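# Place capped bottles on ledges matching cap colour

## Task

Put every bottle upright on the wall ledge whose label strip has the same colour as that bottle's cap. The bottle's entire base must rest on the ledge, and it must stay there without the robot holding or supporting it.

## Robot and tools

Robot: two arms, left_arm and right_arm, each a six-joint arm ending in a parallel two-finger gripper. All positions share one scene frame with its origin on the table top midway between the arms. +z is up, +x reaches out over the table, and left_arm sits on the +y side. The names left and right do not refer to image sides. Arm root links: left_arm at (-0.025, +0.287, 0) m with quat_wxyz (+0.998, 0, 0, +0.059); right_arm at (-0.014, -0.247, 0) m with quat_wxyz (+0.996, 0, 0, +0.084). Joint ranges in rad, base to hand: waist -2.618..3.054, shoulder 0..3.142, elbow 0..3.142, wrist pitch -1.571..1.571, wrist yaw -1.571..1.571, wrist roll -2.094..2.094. An elbow never fully straightens.

Gripper frame: the fingers extend along the gripper's +z axis and close along its y axis. The reported end_effector_position is the point between the pads, roughly 1 cm short of the fingertips. A wrist camera mount also sticks out from each hand, so leave clearance.

Row layout (used by every moving tool): exactly 16 numbers, first left_arm then right_arm, each as x, y, z, qw, qx, qy, qz, opening. x, y, z are an absolute target position for that gripper in metres in the scene frame; the quaternion is an absolute target orientation, w first, in the scene frame. Opening runs from -1 (closed) to +1 (fully open, 0.094 m). Always send all 16 numbers even when one arm should not move; for a resting arm repeat its last reported position and quaternion plus its desired opening. To keep an orientation steady, keep sending the same quaternion rather than copying the slightly drifted one from a result.

execute_actions(actions): actions is a list of actions; each action is a list of up to 15 rows, each row lasting one control step of 1/30 s. If fewer than 15 rows are given, the last row is held for the remaining steps. An empty list simply returns the current state and images. Per step the controller limits each gripper's command to within 70 mm and 16 degrees of where it actually is, then drives the joints by damped inverse kinematics, favouring position over orientation. Far targets therefore take several actions. An action is rejected for both arms if any target lies over 0.6 m from that gripper's current position along any of its own axes; if the first action fails this, or any action is malformed, nothing runs.

move(target, speed, blocking): target is one 16-number row as above (absolute poses). Each gripper follows a straight line toward its pose, both finishing together, over 0.5 to 10 s (cut off at 10 s). speed is m/s, 0.002 to 0.5, default 0.25; rotation is capped at twice that in rad/s, taking the shorter way. The opening is sent at the start. Paths ignore obstacles and the other arm. Grippers lag and may overshoot speed, especially with a nearly straight arm. blocking=false returns after 0.5 s while motion continues; other moves and execute_actions are refused until a result shows it ended, so use wait or stop. The result adds a move: line with the ending (done, off_target, moving, held, fault) and limits (paced means the pose was clipped; held means a check blocked steps, after which the arm may jump faster), plus each gripper's distance from its pose.

wait(seconds): 0 to 10; lets the scene run with the last commands held; returns early if a running move ends. stop(): brakes a running move; braking needs room, fingers continue. zoom_image(camera, region): camera is cam_high, cam_low, cam_left_wrist or cam_right_wrist; region [x0, y0, x1, y1] in pixels from the top-left, at most 504 by 504. Image sizes: cam_high and cam_low 504x504, wrist cameras 616x616. read_manual(section) only returns licence text. finished_scene(scene) ends the given scene irreversibly and reports success; the goal must already hold stably.

Results: the state line lists each gripper's position and quat_wxyz; the printed position can be off, more so at long reach, and arms often settle a centimetre or more below the command. Hand target lines show the pose each arm is currently heading for (the clipped one). A pose unreachable line means the clearance check altered or blocked that arm's command. grip_measured reports finger opening on the command scale (the last joint value gives metres), with a fixed error up to about 1 mm per gripper. FAULT or OVER-TEMPERATURE FAULT lines mean an arm stopped.

Grasping: to hold something, command an opening below grip_measured; about 0.03 lower grips firmly, less grips lightly. Pads push about 50 to 62 N, less on very thin parts, with a brief spike at contact. An arm blocked by an object keeps pushing until given a new command.

Cautions: do not drop bottles, knock anything off the table, slam into the ledge or push hard; faster contact and targets set deeper past contact press harder. Keep the arms from colliding. Occasional external tugs on held items or pushes on loose ones may happen, so hold securely. Holding loads heats motors: a MOTOR HOT warning at 75 °C, a 10 s arm stop at 90 °C, and at 100 °C the arm and gripper go limp and the arm drops. The simulation keeps running while you compose replies, with the last command held.

Each tool is called after "Request:" as name([rows], argument=value, ...), one row to a line, values as JSON.

## Session

Request:
execute_actions(actions=[])

Scene clock: 0.00 s.
left_arm: end_effector_position=(+0.3542, +0.3288, +0.4044) grip_measured=+1.000 end_effector_quat_wxyz=(+0.704, -0.032, +0.708, +0.040) | right_arm: end_effector_position=(+0.3619, -0.1763, +0.4063) grip_measured=+1.000 end_effector_quat_wxyz=(+0.701, -0.065, +0.708, +0.062)
Joint positions: left_arm=[-0.006  1.047  1.04   0.002  0.011  0.012  0.094] | right_arm=[ 0.016  1.053  1.056 -0.013  0.004 -0.003  0.094]
Joint velocities: left_arm=[ 0.002  0.017 -0.002 -0.007 -0.037  0.037  0.   ] | right_arm=[-0.002 -0.017 -0.002  0.037  0.007  0.037  0.   ]
Motor temperatures (°C, as the motors report them): left_arm=[28 26 26 27 28 28] | right_arm=[26 27 30 29 30 29]
Hand target (left_arm): +0.351, +0.328, +0.413; +0.712, -0.032, +0.700, +0.039
Hand target (right_arm): +0.360, -0.177, +0.405; +0.698, -0.066, +0.710, +0.062

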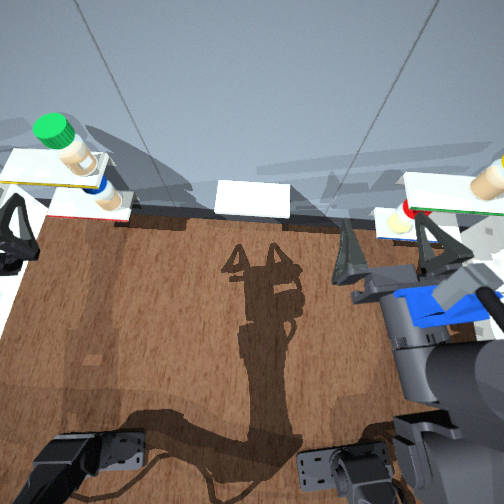

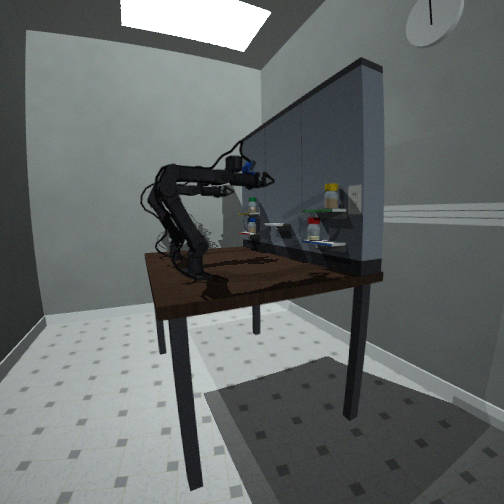

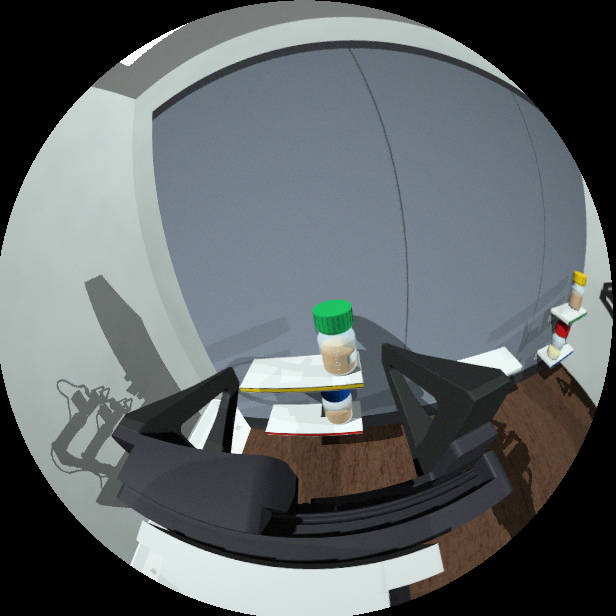

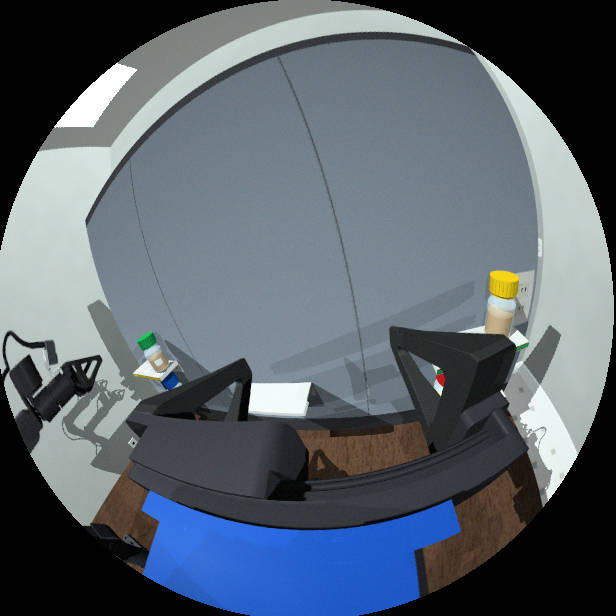

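Request:
zoom_image(camera="cam_low", region=[220, 150, 390, 300])

Request:
zoom_image(camera="cam_high", region=[0, 90, 200, 260])

Request:
zoom_image(camera="cam_high", region=[330, 120, 504, 290])

Region (220, 150, 390, 300) of cam_low's 504x504 image, scaled by 2.965, with more detail than that image has; it fills the top 445 rows of this view, and the rest is white.

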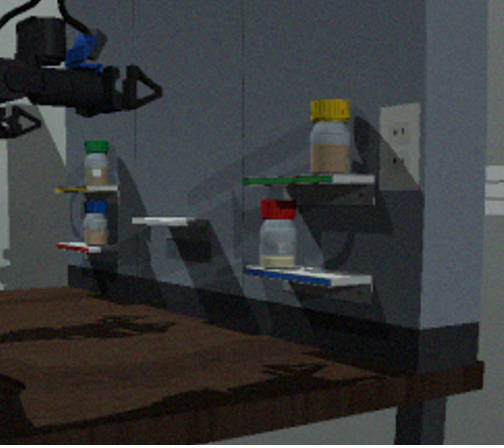

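Region (0, 90, 200, 260) of cam_high's 504x504 image, scaled by 2.520, with more detail than that image has; it fills the top 428 rows of this view, and the rest is white.

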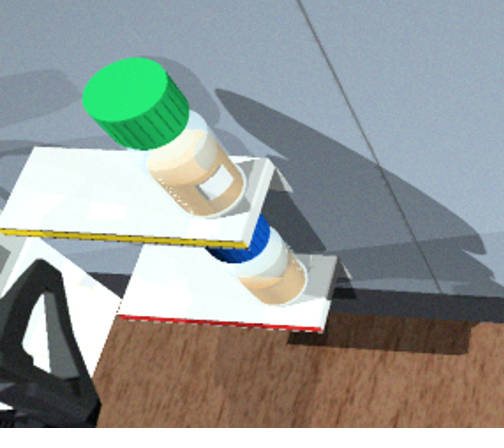

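Region (330, 120, 504, 290) of cam_high's 504x504 image, scaled by 2.897, with more detail than that image has; it fills the top 492 rows of this view, and the rest is white.

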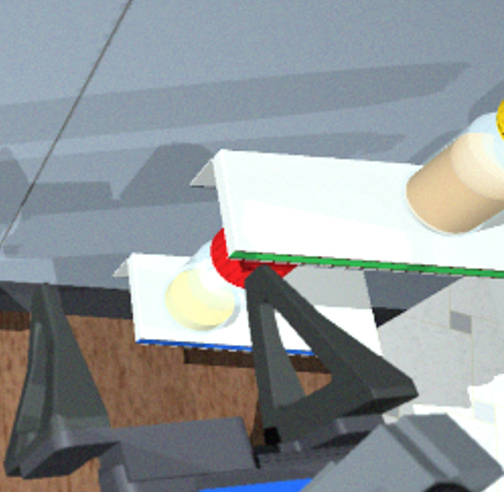

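Request:
move(target=[0.33,0.36,0.28,0.7071,0,0.7071,0,1,0.33,-0.38,0.28,0.7071,0,0.7071,0,1])

Scene clock: 2.30 s.
left_arm: end_effector_position=(+0.3309, +0.3583, +0.2799) grip_measured=+1.000 end_effector_quat_wxyz=(+0.705, +0.003, +0.709, +0.002) | right_arm: end_effector_position=(+0.3343, -0.3809, +0.2907) grip_measured=+1.000 end_effector_quat_wxyz=(+0.715, -0.004, +0.700, -0.006)
Joint positions: left_arm=[0.259 0.994 0.521 0.467 0.378 0.009 0.094] | right_arm=[-0.838  1.117  0.592  0.552 -0.667  0.002  0.094]
Joint velocities: left_arm=[-0.012 -0.022 -0.002 -0.022  0.022  0.022  0.   ] | right_arm=[ 0.007 -0.022 -0.012 -0.022 -0.095  0.022  0.   ]
Motor temperatures (°C, as the motors report them): left_arm=[28 26 26 28 28 28] | right_arm=[26 27 30 30 30 29]
Hand target (left_arm): +0.329, +0.360, +0.280; +0.708, -0.000, +0.707, -0.000
Hand target (right_arm): +0.333, -0.382, +0.280; +0.708, +0.003, +0.707, +0.003
Off the commanded pose (left_arm): 0.002 m, 1 deg.
Off the commanded pose (right_arm): 0.012 m, 1 deg.
move: off_target (right_arm)

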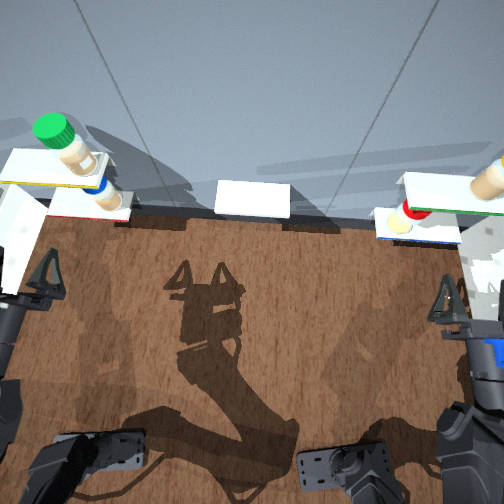

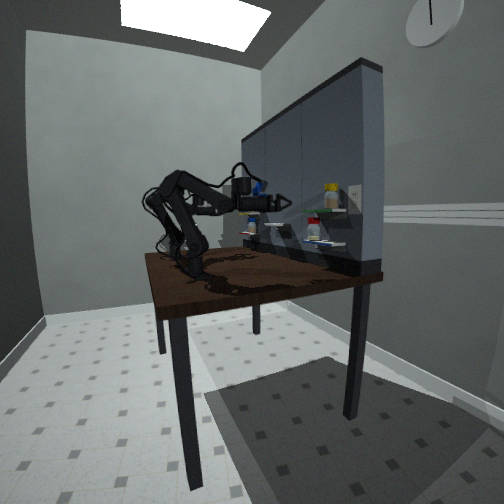

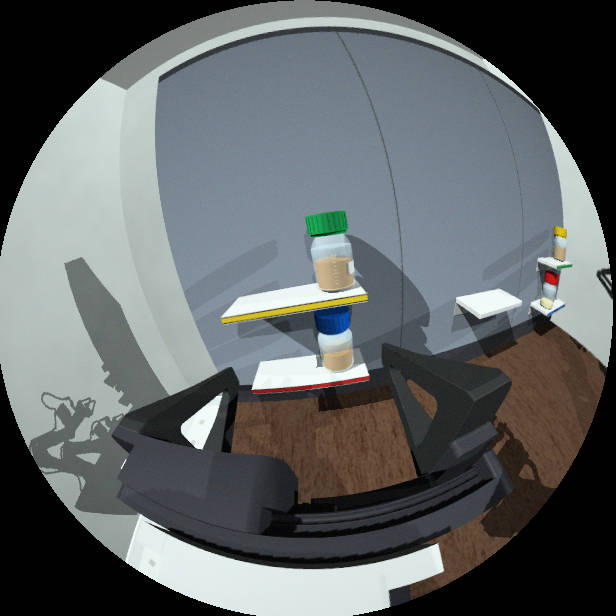

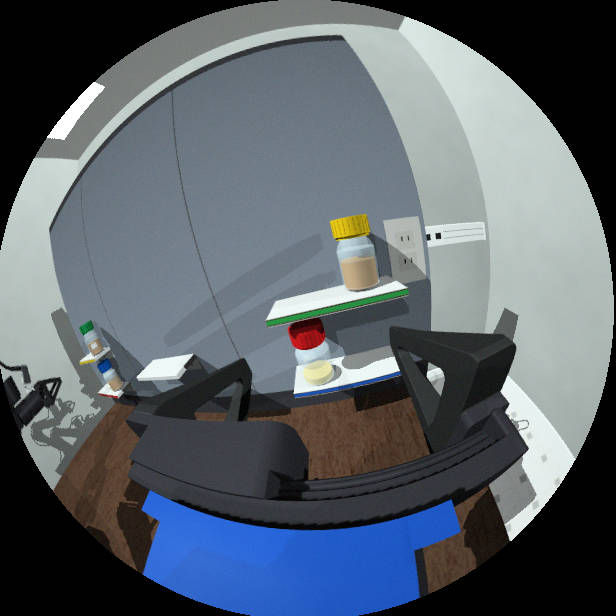

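Request:
move(target=[0.40,0.313,0.165,0.7071,0,0.7071,0,1,0.40,-0.45,0.315,0.5736,0,0.8192,0,1])

Scene clock: 6.00 s.
left_arm: end_effector_position=(+0.3995, +0.3153, +0.1716) grip_measured=+1.000 end_effector_quat_wxyz=(+0.710, +0.003, +0.704, +0.004) | right_arm: end_effector_position=(+0.3998, -0.4437, +0.3135) grip_measured=+1.000 end_effector_quat_wxyz=(+0.579, -0.004, +0.816, +0.003)
Joint positions: left_arm=[-0.009  1.652  0.413  1.247  0.107  0.008  0.094] | right_arm=[-0.851  1.498  1.335 -0.264 -0.647 -0.266  0.094]
Joint velocities: left_arm=[-0.022 -0.002 -0.012  0.022 -0.022 -0.022  0.   ] | right_arm=[-0.012  0.002 -0.007  0.022 -0.007  0.022  0.   ]
Motor temperatures (°C, as the motors report them): left_arm=[28 26 27 29 28 28] | right_arm=[26 28 31 30 30 29]
Hand target (left_arm): +0.399, +0.313, +0.166; +0.707, +0.000, +0.708, +0.000
Hand target (right_arm): +0.400, -0.448, +0.314; +0.574, -0.001, +0.819, -0.000
Off the commanded pose (left_arm): 0.007 m, 1 deg.
Off the commanded pose (right_arm): 0.006 m, 1 deg.
move: done

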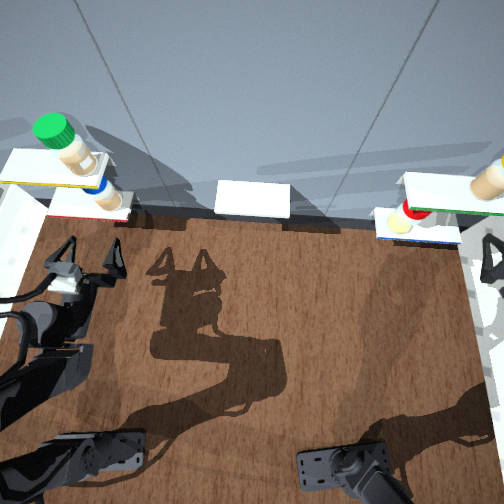

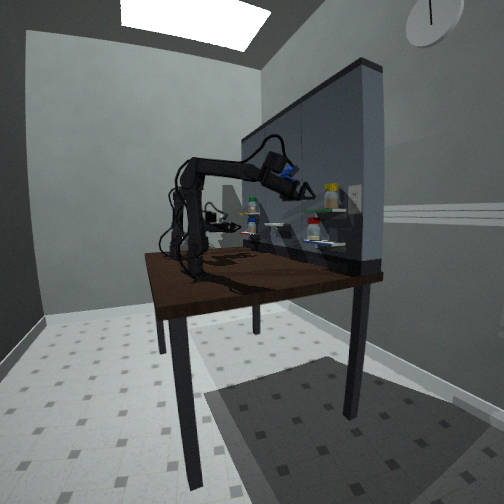

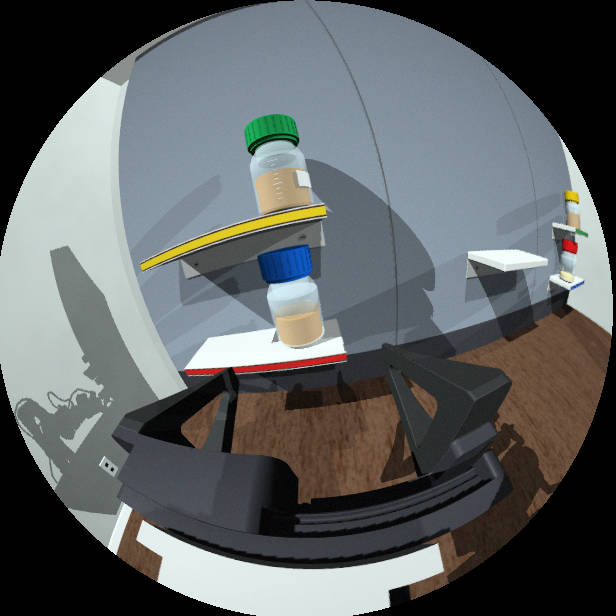

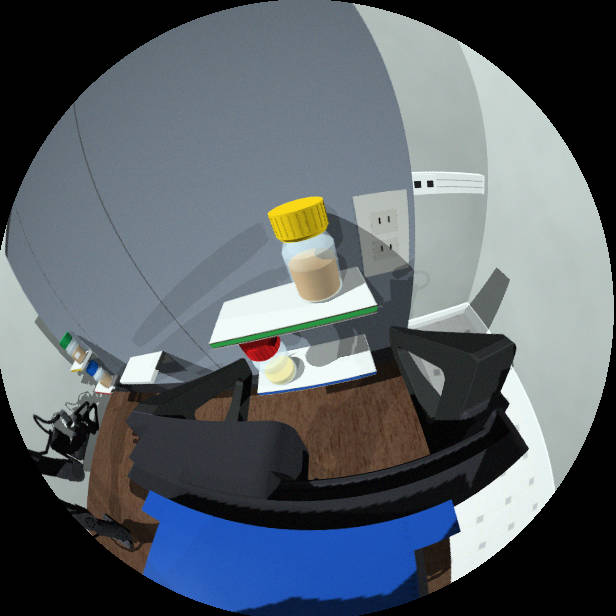

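Request:
zoom_image(camera="cam_low", region=[190, 140, 370, 270])

Region (190, 140, 370, 270) of cam_low's 504x504 image, scaled by 2.800, with more detail than that image has.

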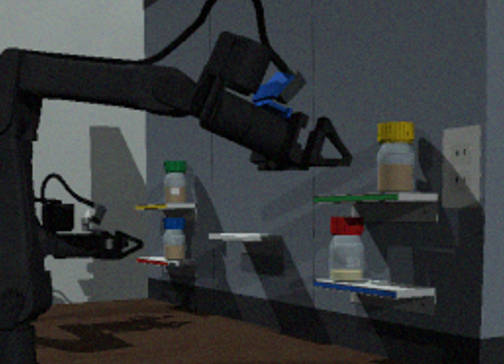

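Request:
move(target=[0.47,0.321,0.167,0.7071,0,0.7071,0,1,0.47,-0.455,0.308,0.5736,0,0.8192,0,1], speed=0.15)

Request:
zoom_image(camera="cam_low", region=[190, 140, 370, 270])

Scene clock: 7.57 s.
left_arm: end_effector_position=(+0.4634, +0.3224, +0.1621) grip_measured=+1.000 end_effector_quat_wxyz=(+0.703, +0.002, +0.711, +0.003) | right_arm: end_effector_position=(+0.4665, -0.4539, +0.3013) grip_measured=+1.000 end_effector_quat_wxyz=(+0.571, -0.001, +0.821, +0.001)
Joint positions: left_arm=[-0.009  1.866  0.669  1.185  0.107  0.008  0.094] | right_arm=[-0.756  1.724  1.534 -0.231 -0.55  -0.229  0.094]
Joint velocities: left_arm=[-0.007 -0.007 -0.002  0.125  0.051  0.007  0.   ] | right_arm=[-0.017  0.012  0.007  0.007  0.007  0.022  0.   ]
Motor temperatures (°C, as the motors report them): left_arm=[28 26 27 29 28 28] | right_arm=[26 28 31 31 30 29]
Hand target (left_arm): +0.470, +0.321, +0.167; +0.707, +0.000, +0.707, -0.000
Hand target (right_arm): +0.470, -0.454, +0.307; +0.574, -0.000, +0.819, -0.000
Off the commanded pose (left_arm): 0.008 m, 1 deg.
Off the commanded pose (right_arm): 0.008 m, 0 deg.
move: done

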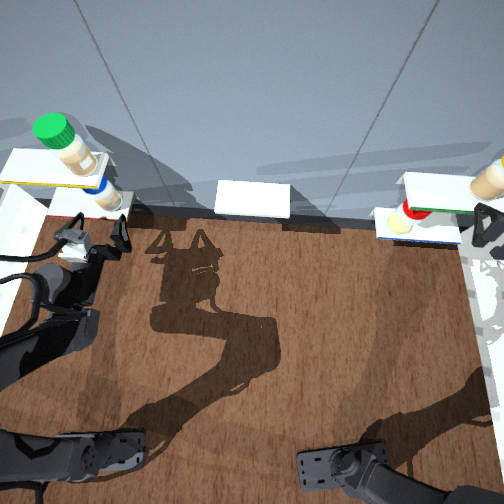

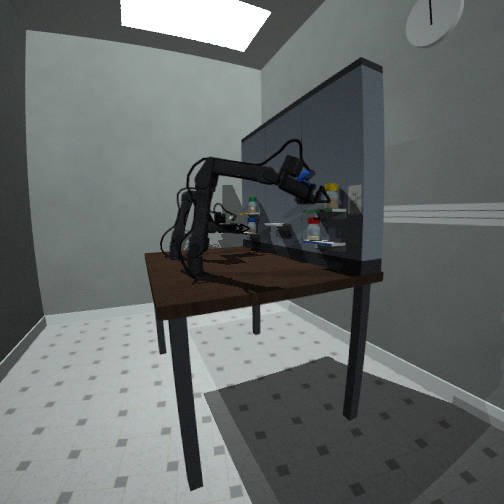

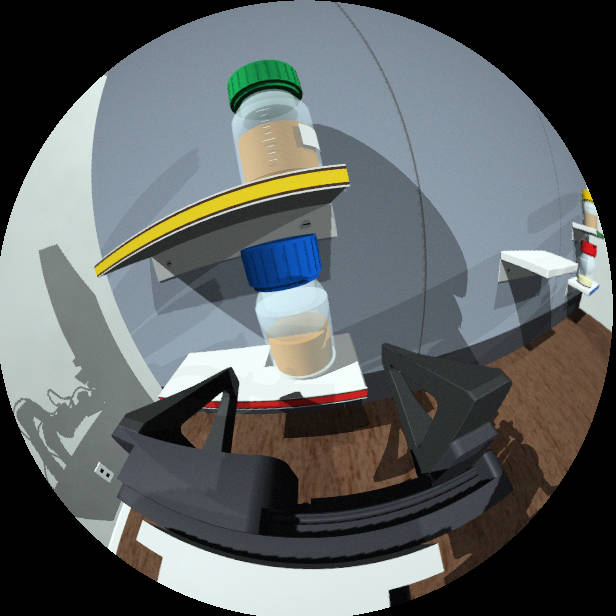

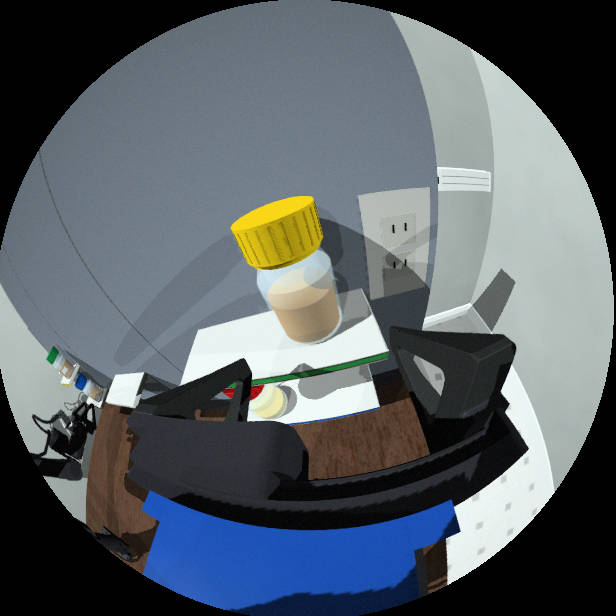

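Region (190, 140, 370, 270) of cam_low's 504x504 image, scaled by 2.800, with more detail than that image has.

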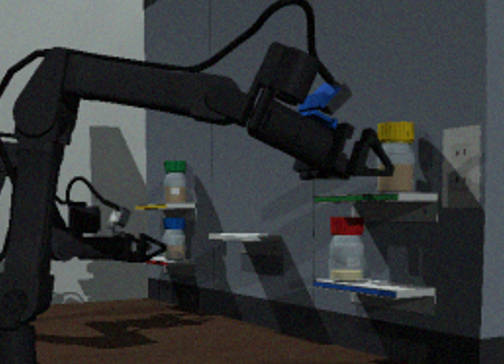

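Request:
move(target=[0.515,0.331,0.178,0.7071,0,0.7071,0,1,0.51,-0.446,0.318,0.5736,0,0.8192,0,1], speed=0.1)

Request:
zoom_image(camera="cam_low", region=[190, 140, 370, 270])

Scene clock: 8.83 s.
left_arm: end_effector_position=(+0.5095, +0.3269, +0.1726) grip_measured=+1.000 end_effector_quat_wxyz=(+0.703, +0.003, +0.711, +0.002) | right_arm: end_effector_position=(+0.5067, -0.4461, +0.3191) grip_measured=+1.000 end_effector_quat_wxyz=(+0.580, -0.005, +0.815, -0.004)
Joint positions: left_arm=[-0.009  1.958  0.88   1.065  0.109  0.008  0.094] | right_arm=[-0.685  1.836  1.716 -0.258 -0.485 -0.196  0.094]
Joint velocities: left_arm=[-0.007 -0.017  0.012  0.051 -0.022  0.022  0.   ] | right_arm=[ 0.002 -0.002  0.007 -0.051 -0.007  0.007  0.   ]
Motor temperatures (°C, as the motors report them): left_arm=[28 27 27 30 28 28] | right_arm=[26 28 32 31 30 29]
Hand target (left_arm): +0.515, +0.331, +0.178; +0.707, -0.000, +0.707, +0.000
Hand target (right_arm): +0.510, -0.445, +0.318; +0.574, -0.000, +0.819, -0.001
Off the commanded pose (left_arm): 0.009 m, 1 deg.
Off the commanded pose (right_arm): 0.003 m, 1 deg.
move: done

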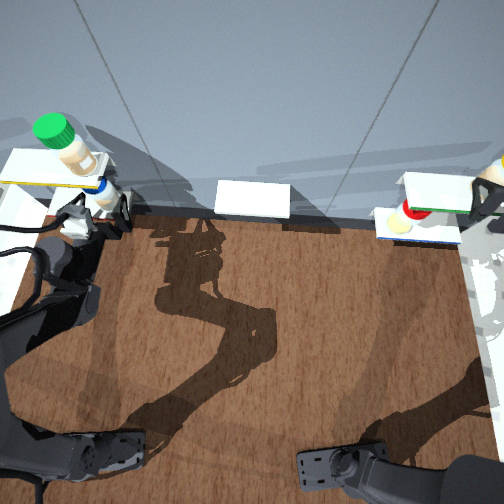

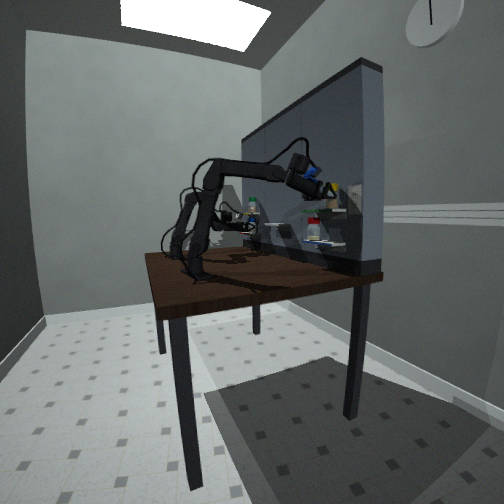

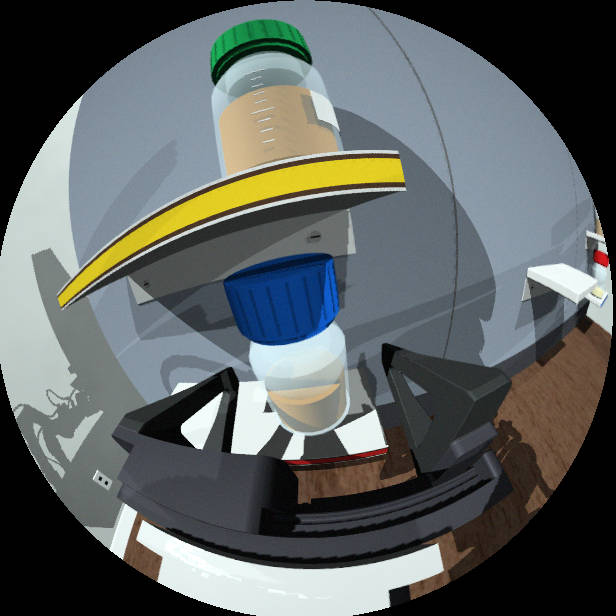

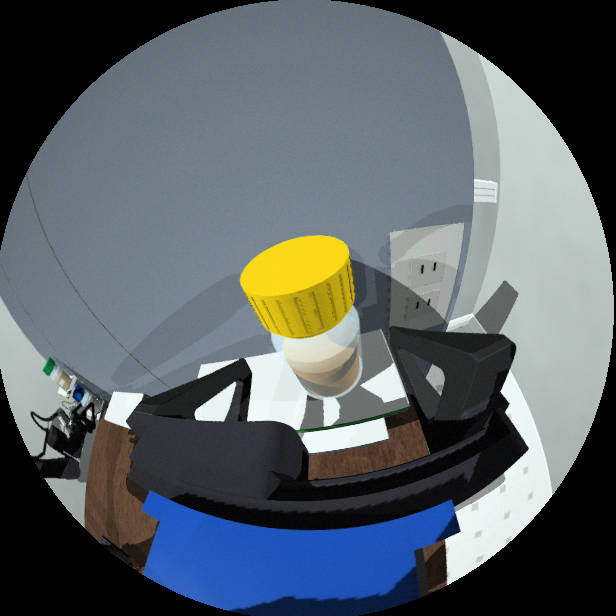

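Region (190, 140, 370, 270) of cam_low's 504x504 image, scaled by 2.800, with more detail than that image has.

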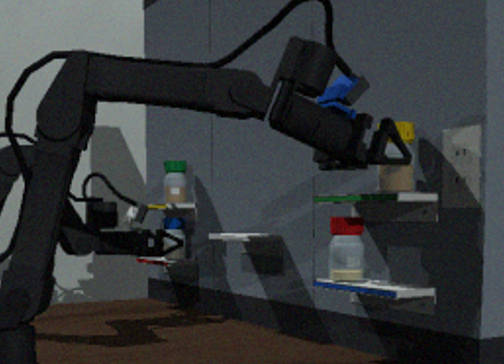

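Request:
move(target=[0.527,0.339,0.175,0.7071,0,0.7071,0,0.8,0.522,-0.446,0.311,0.5736,0,0.8192,0,0.8], speed=0.08)

Scene clock: 9.80 s.
left_arm: end_effector_position=(+0.5213, +0.3355, +0.1692) grip_measured=+0.803 end_effector_quat_wxyz=(+0.702, +0.002, +0.712, +0.003) | right_arm: end_effector_position=(+0.5183, -0.4472, +0.3063) grip_measured=+0.803 end_effector_quat_wxyz=(+0.573, -0.001, +0.820, -0.000)
Joint positions: left_arm=[0.01  2.003 0.935 1.054 0.126 0.008 0.085] | right_arm=[-0.674  1.883  1.741 -0.255 -0.473 -0.19   0.085]
Joint velocities: left_arm=[-0.012 -0.007 -0.002  0.022  0.081  0.007  0.   ] | right_arm=[-0.022  0.002  0.027 -0.081 -0.022 -0.022 -0.   ]
Motor temperatures (°C, as the motors report them): left_arm=[28 27 27 30 28 28] | right_arm=[26 28 32 31 30 29]
Hand target (left_arm): +0.527, +0.339, +0.175; +0.707, +0.000, +0.707, -0.000
Hand target (right_arm): +0.522, -0.446, +0.311; +0.574, -0.000, +0.819, -0.000
Off the commanded pose (left_arm): 0.009 m, 1 deg.
Off the commanded pose (right_arm): 0.006 m, 0 deg.
move: done

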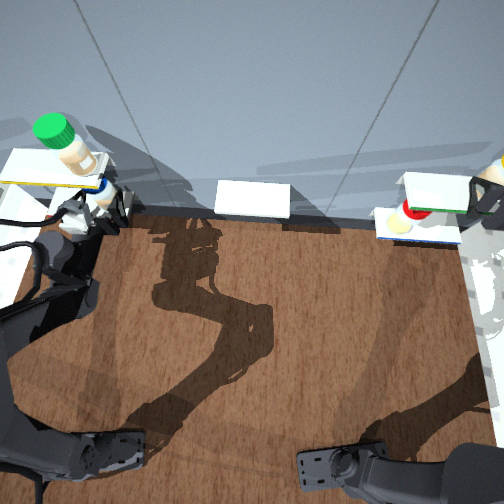

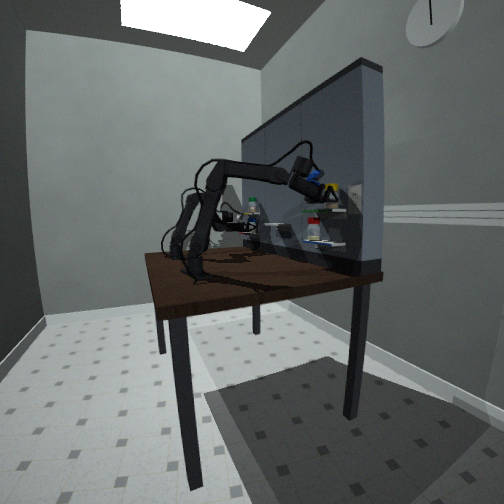

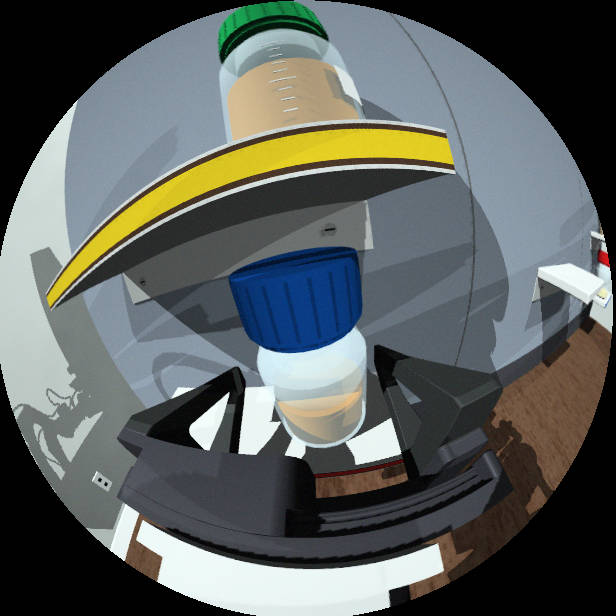

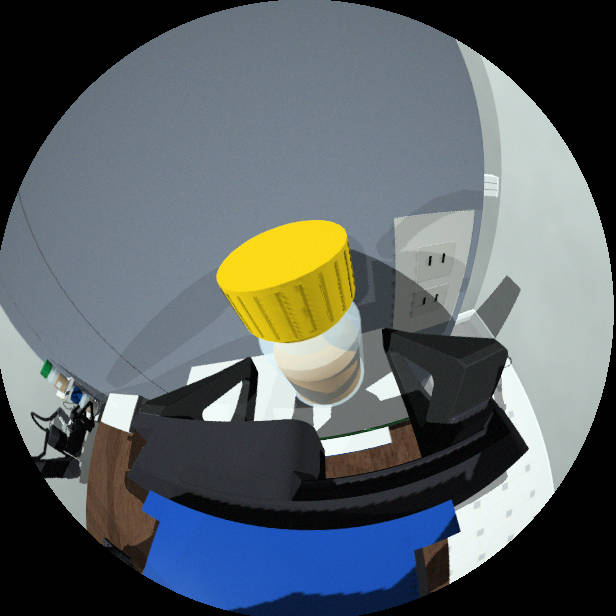

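Request:
execute_actions([
  [[0.527,0.338,0.175,0.7071,0,0.7071,0,0.4,0.524,-0.443,0.311,0.5736,0,0.8192,0,0.4],[0.527,0.338,0.175,0.7071,0,0.7071,0,0.4,0.524,-0.443,0.311,0.5736,0,0.8192,0,0.4],[0.527,0.338,0.175,0.7071,0,0.7071,0,0.4,0.524,-0.443,0.311,0.5736,0,0.8192,0,0.4],[0.527,0.338,0.175,0.7071,0,0.7071,0,0.4,0.524,-0.443,0.311,0.5736,0,0.8192,0,0.4],[0.527,0.338,0.175,0.7071,0,0.7071,0,0.3,0.524,-0.443,0.311,0.5736,0,0.8192,0,0.3],[0.527,0.338,0.175,0.7071,0,0.7071,0,0.25,0.524,-0.443,0.311,0.5736,0,0.8192,0,0.25],[0.527,0.338,0.175,0.7071,0,0.7071,0,0.2,0.524,-0.443,0.311,0.5736,0,0.8192,0,0.2],[0.527,0.338,0.175,0.7071,0,0.7071,0,0.15,0.524,-0.443,0.311,0.5736,0,0.8192,0,0.15],[0.527,0.338,0.175,0.7071,0,0.7071,0,0.1,0.524,-0.443,0.311,0.5736,0,0.8192,0,0.1]],
])

Scene clock: 10.60 s.
left_arm: end_effector_position=(+0.5213, +0.3334, +0.1690) grip_measured=+0.178 end_effector_quat_wxyz=(+0.702, +0.006, +0.712, -0.002) | right_arm: end_effector_position=(+0.5194, -0.4467, +0.3064) grip_measured=+0.145 end_effector_quat_wxyz=(+0.572, +0.002, +0.820, -0.004)
Joint positions: left_arm=[0.01  2.003 0.935 1.053 0.138 0.008 0.055] | right_arm=[-0.668  1.883  1.742 -0.255 -0.457 -0.187  0.054]
Joint velocities: left_arm=[ 0.002 -0.002 -0.002 -0.007 -0.022  0.007 -0.   ] | right_arm=[-0.022  0.012  0.002  0.037  0.022 -0.051  0.   ]
Motor temperatures (°C, as the motors report them): left_arm=[28 27 28 30 28 28] | right_arm=[26 29 32 31 30 29]
Hand target (left_arm): +0.527, +0.338, +0.175; +0.707, +0.000, +0.707, +0.000
Hand target (right_arm): +0.524, -0.443, +0.311; +0.574, +0.000, +0.819, -0.000
Off the commanded pose (left_arm): 0.009 m, 1 deg.
Off the commanded pose (right_arm): 0.007 m, 1 deg.

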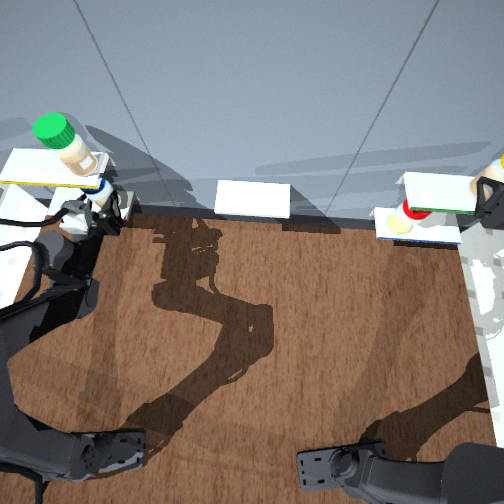

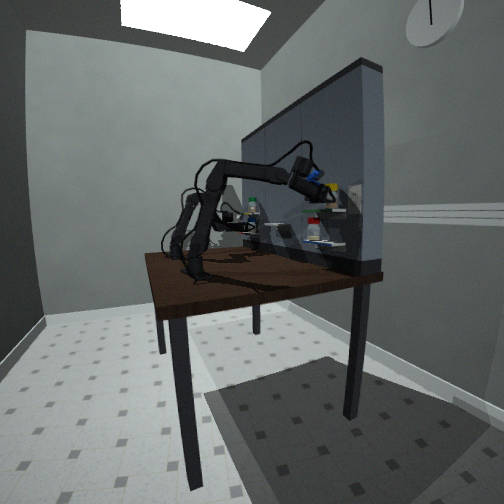

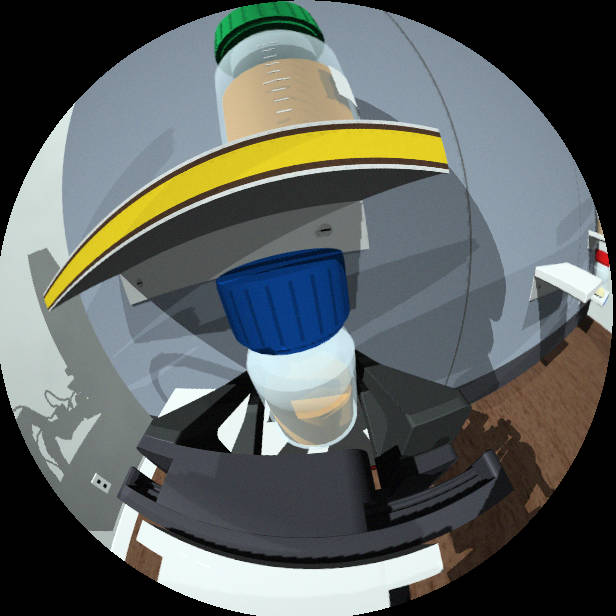

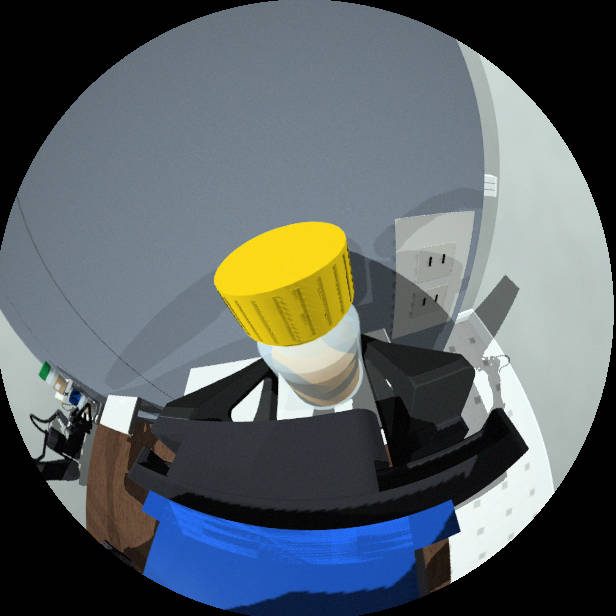

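Request:
move(target=[0.521,0.334,0.186,0.7071,0,0.7071,0,0.14,0.519,-0.446,0.33,0.5736,0,0.8192,0,0.11], speed=0.08)

Request:
move(target=[0.42,0.325,0.182,0.7071,0,0.7071,0,0.14,0.42,-0.42,0.33,0.5736,0,0.8192,0,0.11], speed=0.15)

Request:
zoom_image(camera="cam_low", region=[190, 140, 370, 270])

Scene clock: 11.60 s.
left_arm: end_effector_position=(+0.5206, +0.3337, +0.1691) grip_measured=+0.178 end_effector_quat_wxyz=(+0.698, +0.005, +0.717, -0.002) | right_arm: end_effector_position=(+0.5162, -0.4450, +0.3089) grip_measured=+0.145 end_effector_quat_wxyz=(+0.555, +0.008, +0.832, +0.005)
Joint positions: left_arm=[0.01  1.991 0.935 1.029 0.136 0.008 0.055] | right_arm=[-0.668  1.892  1.805 -0.356 -0.457 -0.187  0.054]
Joint velocities: left_arm=[ 0.002  0.002 -0.007  0.051 -0.037 -0.051  0.   ] | right_arm=[ 0.002 -0.022 -0.007  0.007 -0.037  0.066 -0.001]
Motor temperatures (°C, as the motors report them): left_arm=[28 27 28 30 28 28] | right_arm=[26 29 32 31 30 29]
Hand target (left_arm): +0.521, +0.334, +0.186; +0.707, -0.000, +0.707, +0.000
Hand target (right_arm): +0.518, -0.446, +0.330; +0.574, -0.000, +0.819, -0.000
Off the commanded pose (left_arm): 0.017 m, 2 deg.
Off the commanded pose (right_arm): 0.021 m, 3 deg.
move: off_target (left_arm, right_arm)

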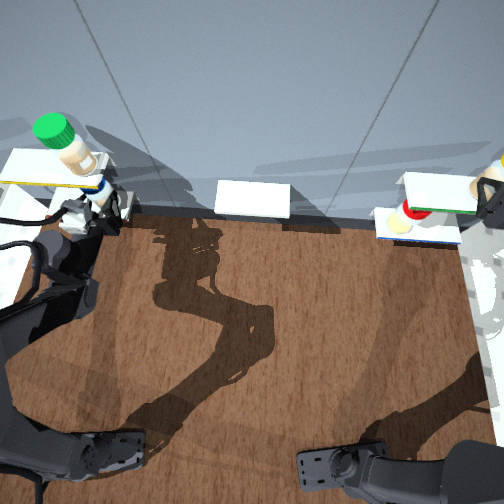

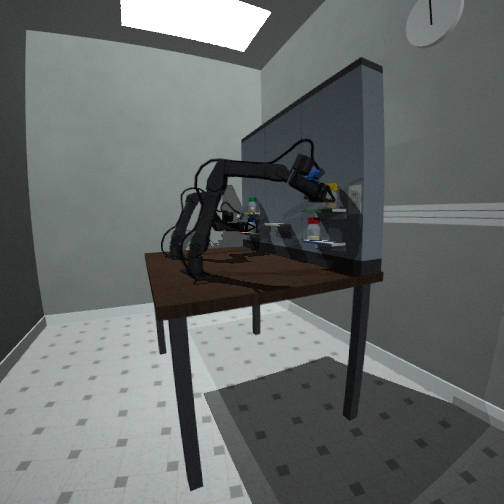

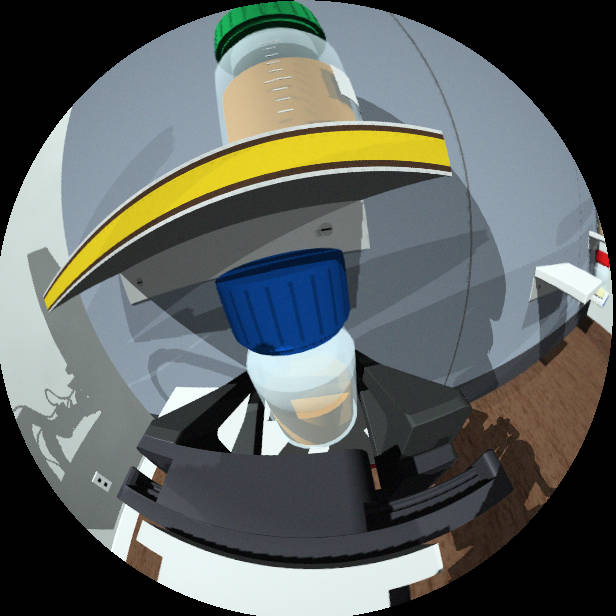

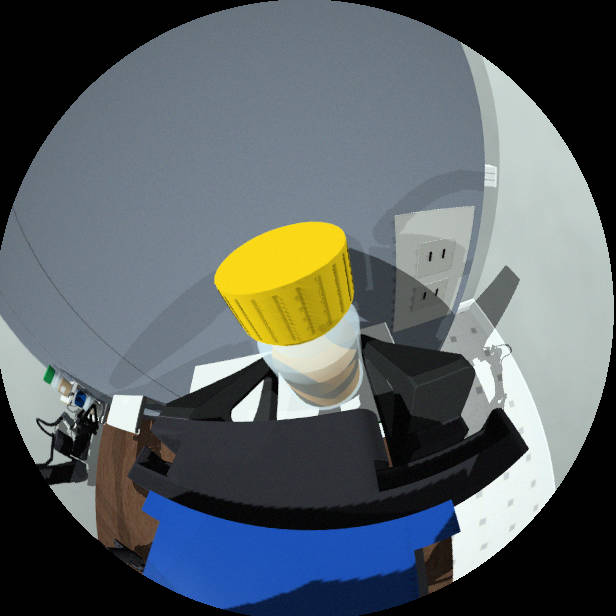

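Scene clock: 12.77 s.
left_arm: end_effector_position=(+0.4219, +0.3210, +0.1540) grip_measured=+0.178 end_effector_quat_wxyz=(+0.676, +0.002, +0.737, -0.004) | right_arm: end_effector_position=(+0.4232, -0.4239, +0.3193) grip_measured=+0.145 end_effector_quat_wxyz=(+0.558, +0.013, +0.830, +0.004)
Joint positions: left_arm=[0.01  1.704 0.515 1.103 0.136 0.008 0.055] | right_arm=[-0.745  1.537  1.435 -0.347 -0.521 -0.213  0.054]
Joint velocities: left_arm=[-0.007  0.012  0.007  0.007  0.037 -0.066 -0.001] | right_arm=[-0.007 -0.017  0.002  0.051 -0.125 -0.022 -0.   ]
Motor temperatures (°C, as the motors report them): left_arm=[28 28 28 30 28 28] | right_arm=[26 29 32 32 30 29]
Hand target (left_arm): +0.420, +0.325, +0.182; +0.707, +0.000, +0.707, +0.000
Hand target (right_arm): +0.420, -0.422, +0.331; +0.573, +0.000, +0.819, -0.000
Off the commanded pose (left_arm): 0.028 m, 5 deg.
Off the commanded pose (right_arm): 0.012 m, 3 deg.
move: off_target (left_arm, right_arm)

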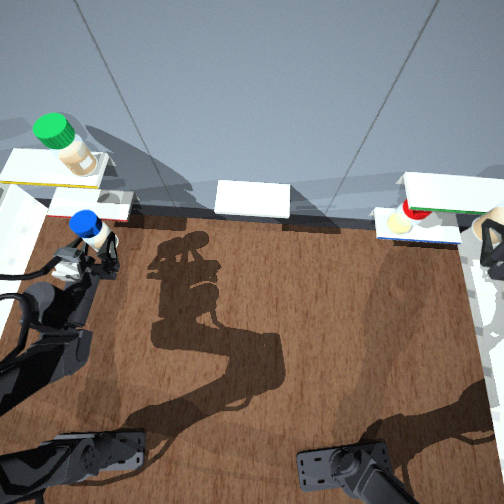

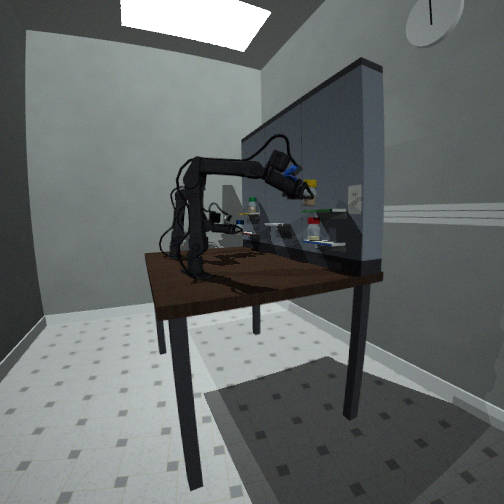

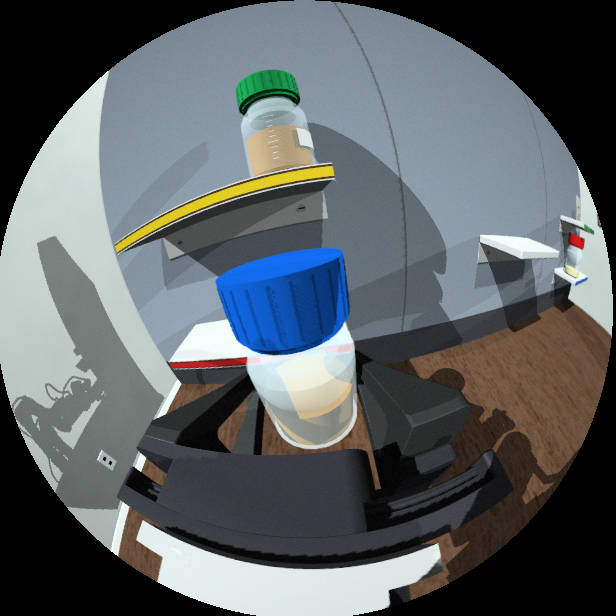

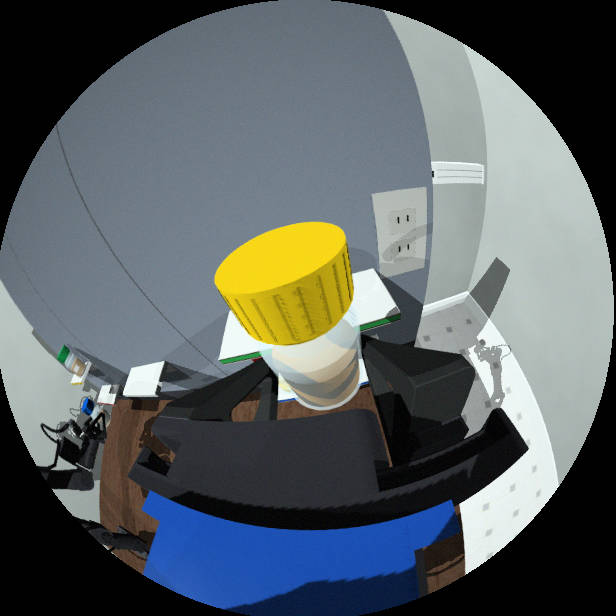

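Region (190, 140, 370, 270) of cam_low's 504x504 image, scaled by 2.800, with more detail than that image has.

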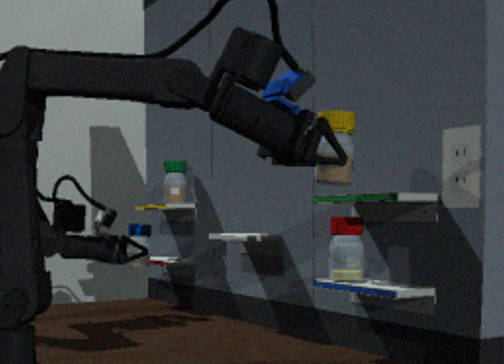

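Request:
move(target=[0.42,0.017,0.295,0.7203,0.1184,0.6716,-0.1270,0.14,0.30,-0.01,0.075,0.5591,-0.2626,0.7625,0.1925,0.11], speed=0.3)

Request:
zoom_image(camera="cam_low", region=[170, 160, 330, 290])

Scene clock: 15.83 s.
left_arm: end_effector_position=(+0.4145, +0.0203, +0.2624) grip_measured=+0.178 end_effector_quat_wxyz=(+0.693, +0.134, +0.699, -0.115) | right_arm: end_effector_position=(+0.2954, -0.0120, +0.0676) grip_measured=+0.145 end_effector_quat_wxyz=(+0.545, -0.271, +0.772, +0.183)
Joint positions: left_arm=[-0.765  1.672  0.955  0.704 -0.293  0.022  0.055] | right_arm=[ 0.464  1.682  0.303  1.033 -0.028 -0.023  0.054]
Joint velocities: left_arm=[ 0.002 -0.012 -0.012  0.007 -0.037 -0.007 -0.   ] | right_arm=[ 0.002  0.002  0.012  0.037 -0.037  0.022 -0.   ]
Motor temperatures (°C, as the motors report them): left_arm=[28 28 28 31 28 28] | right_arm=[26 29 32 33 30 29]
Hand target (left_arm): +0.417, +0.019, +0.294; +0.722, +0.120, +0.670, -0.125
Hand target (right_arm): +0.295, -0.011, +0.074; +0.559, -0.266, +0.763, +0.188
Off the commanded pose (left_arm): 0.033 m, 5 deg.
Off the commanded pose (right_arm): 0.009 m, 2 deg.
move: off_target (left_arm)

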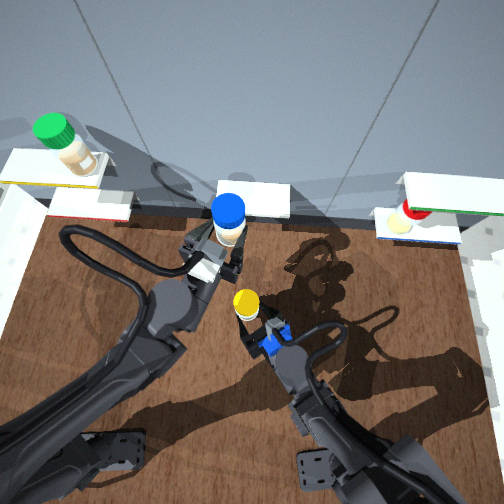

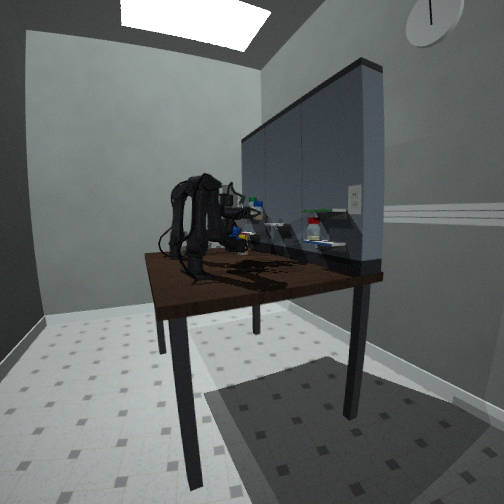

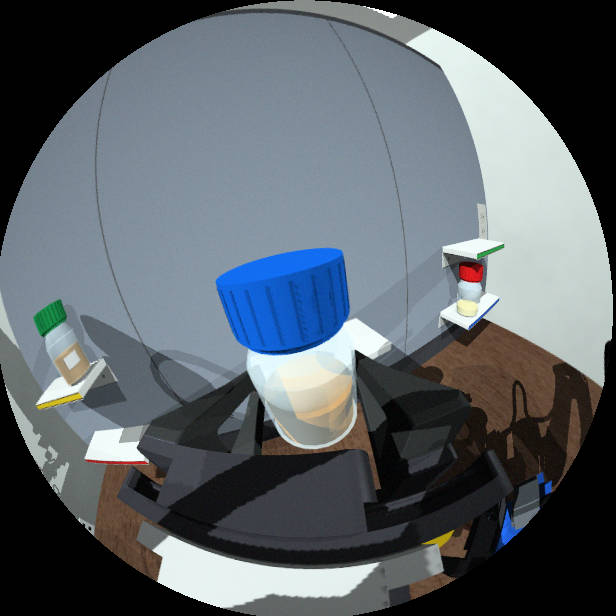

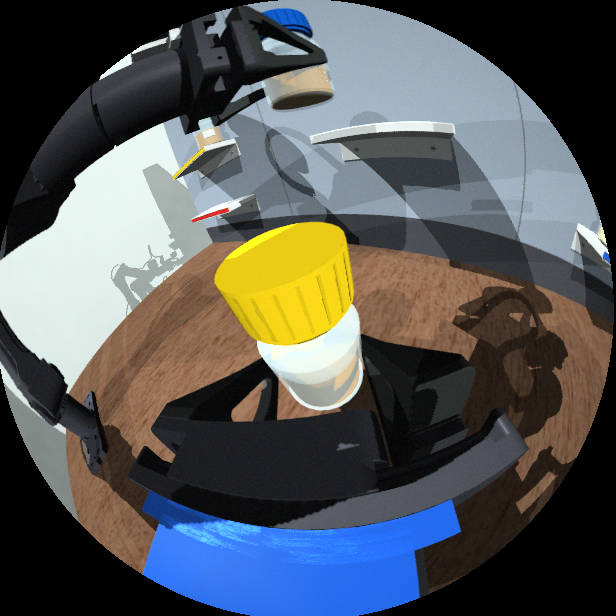

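Region (170, 160, 330, 290) of cam_low's 504x504 image, scaled by 3.150, with more detail than that image has; it fills the top 410 rows of this view, and the rest is white.

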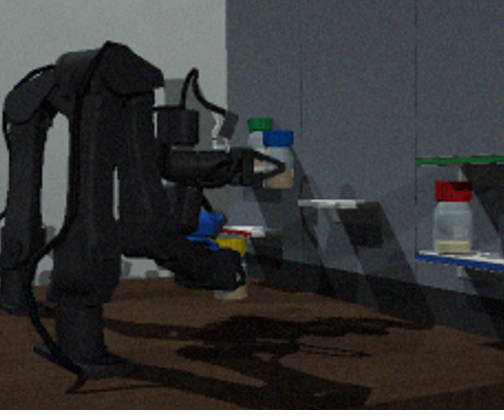

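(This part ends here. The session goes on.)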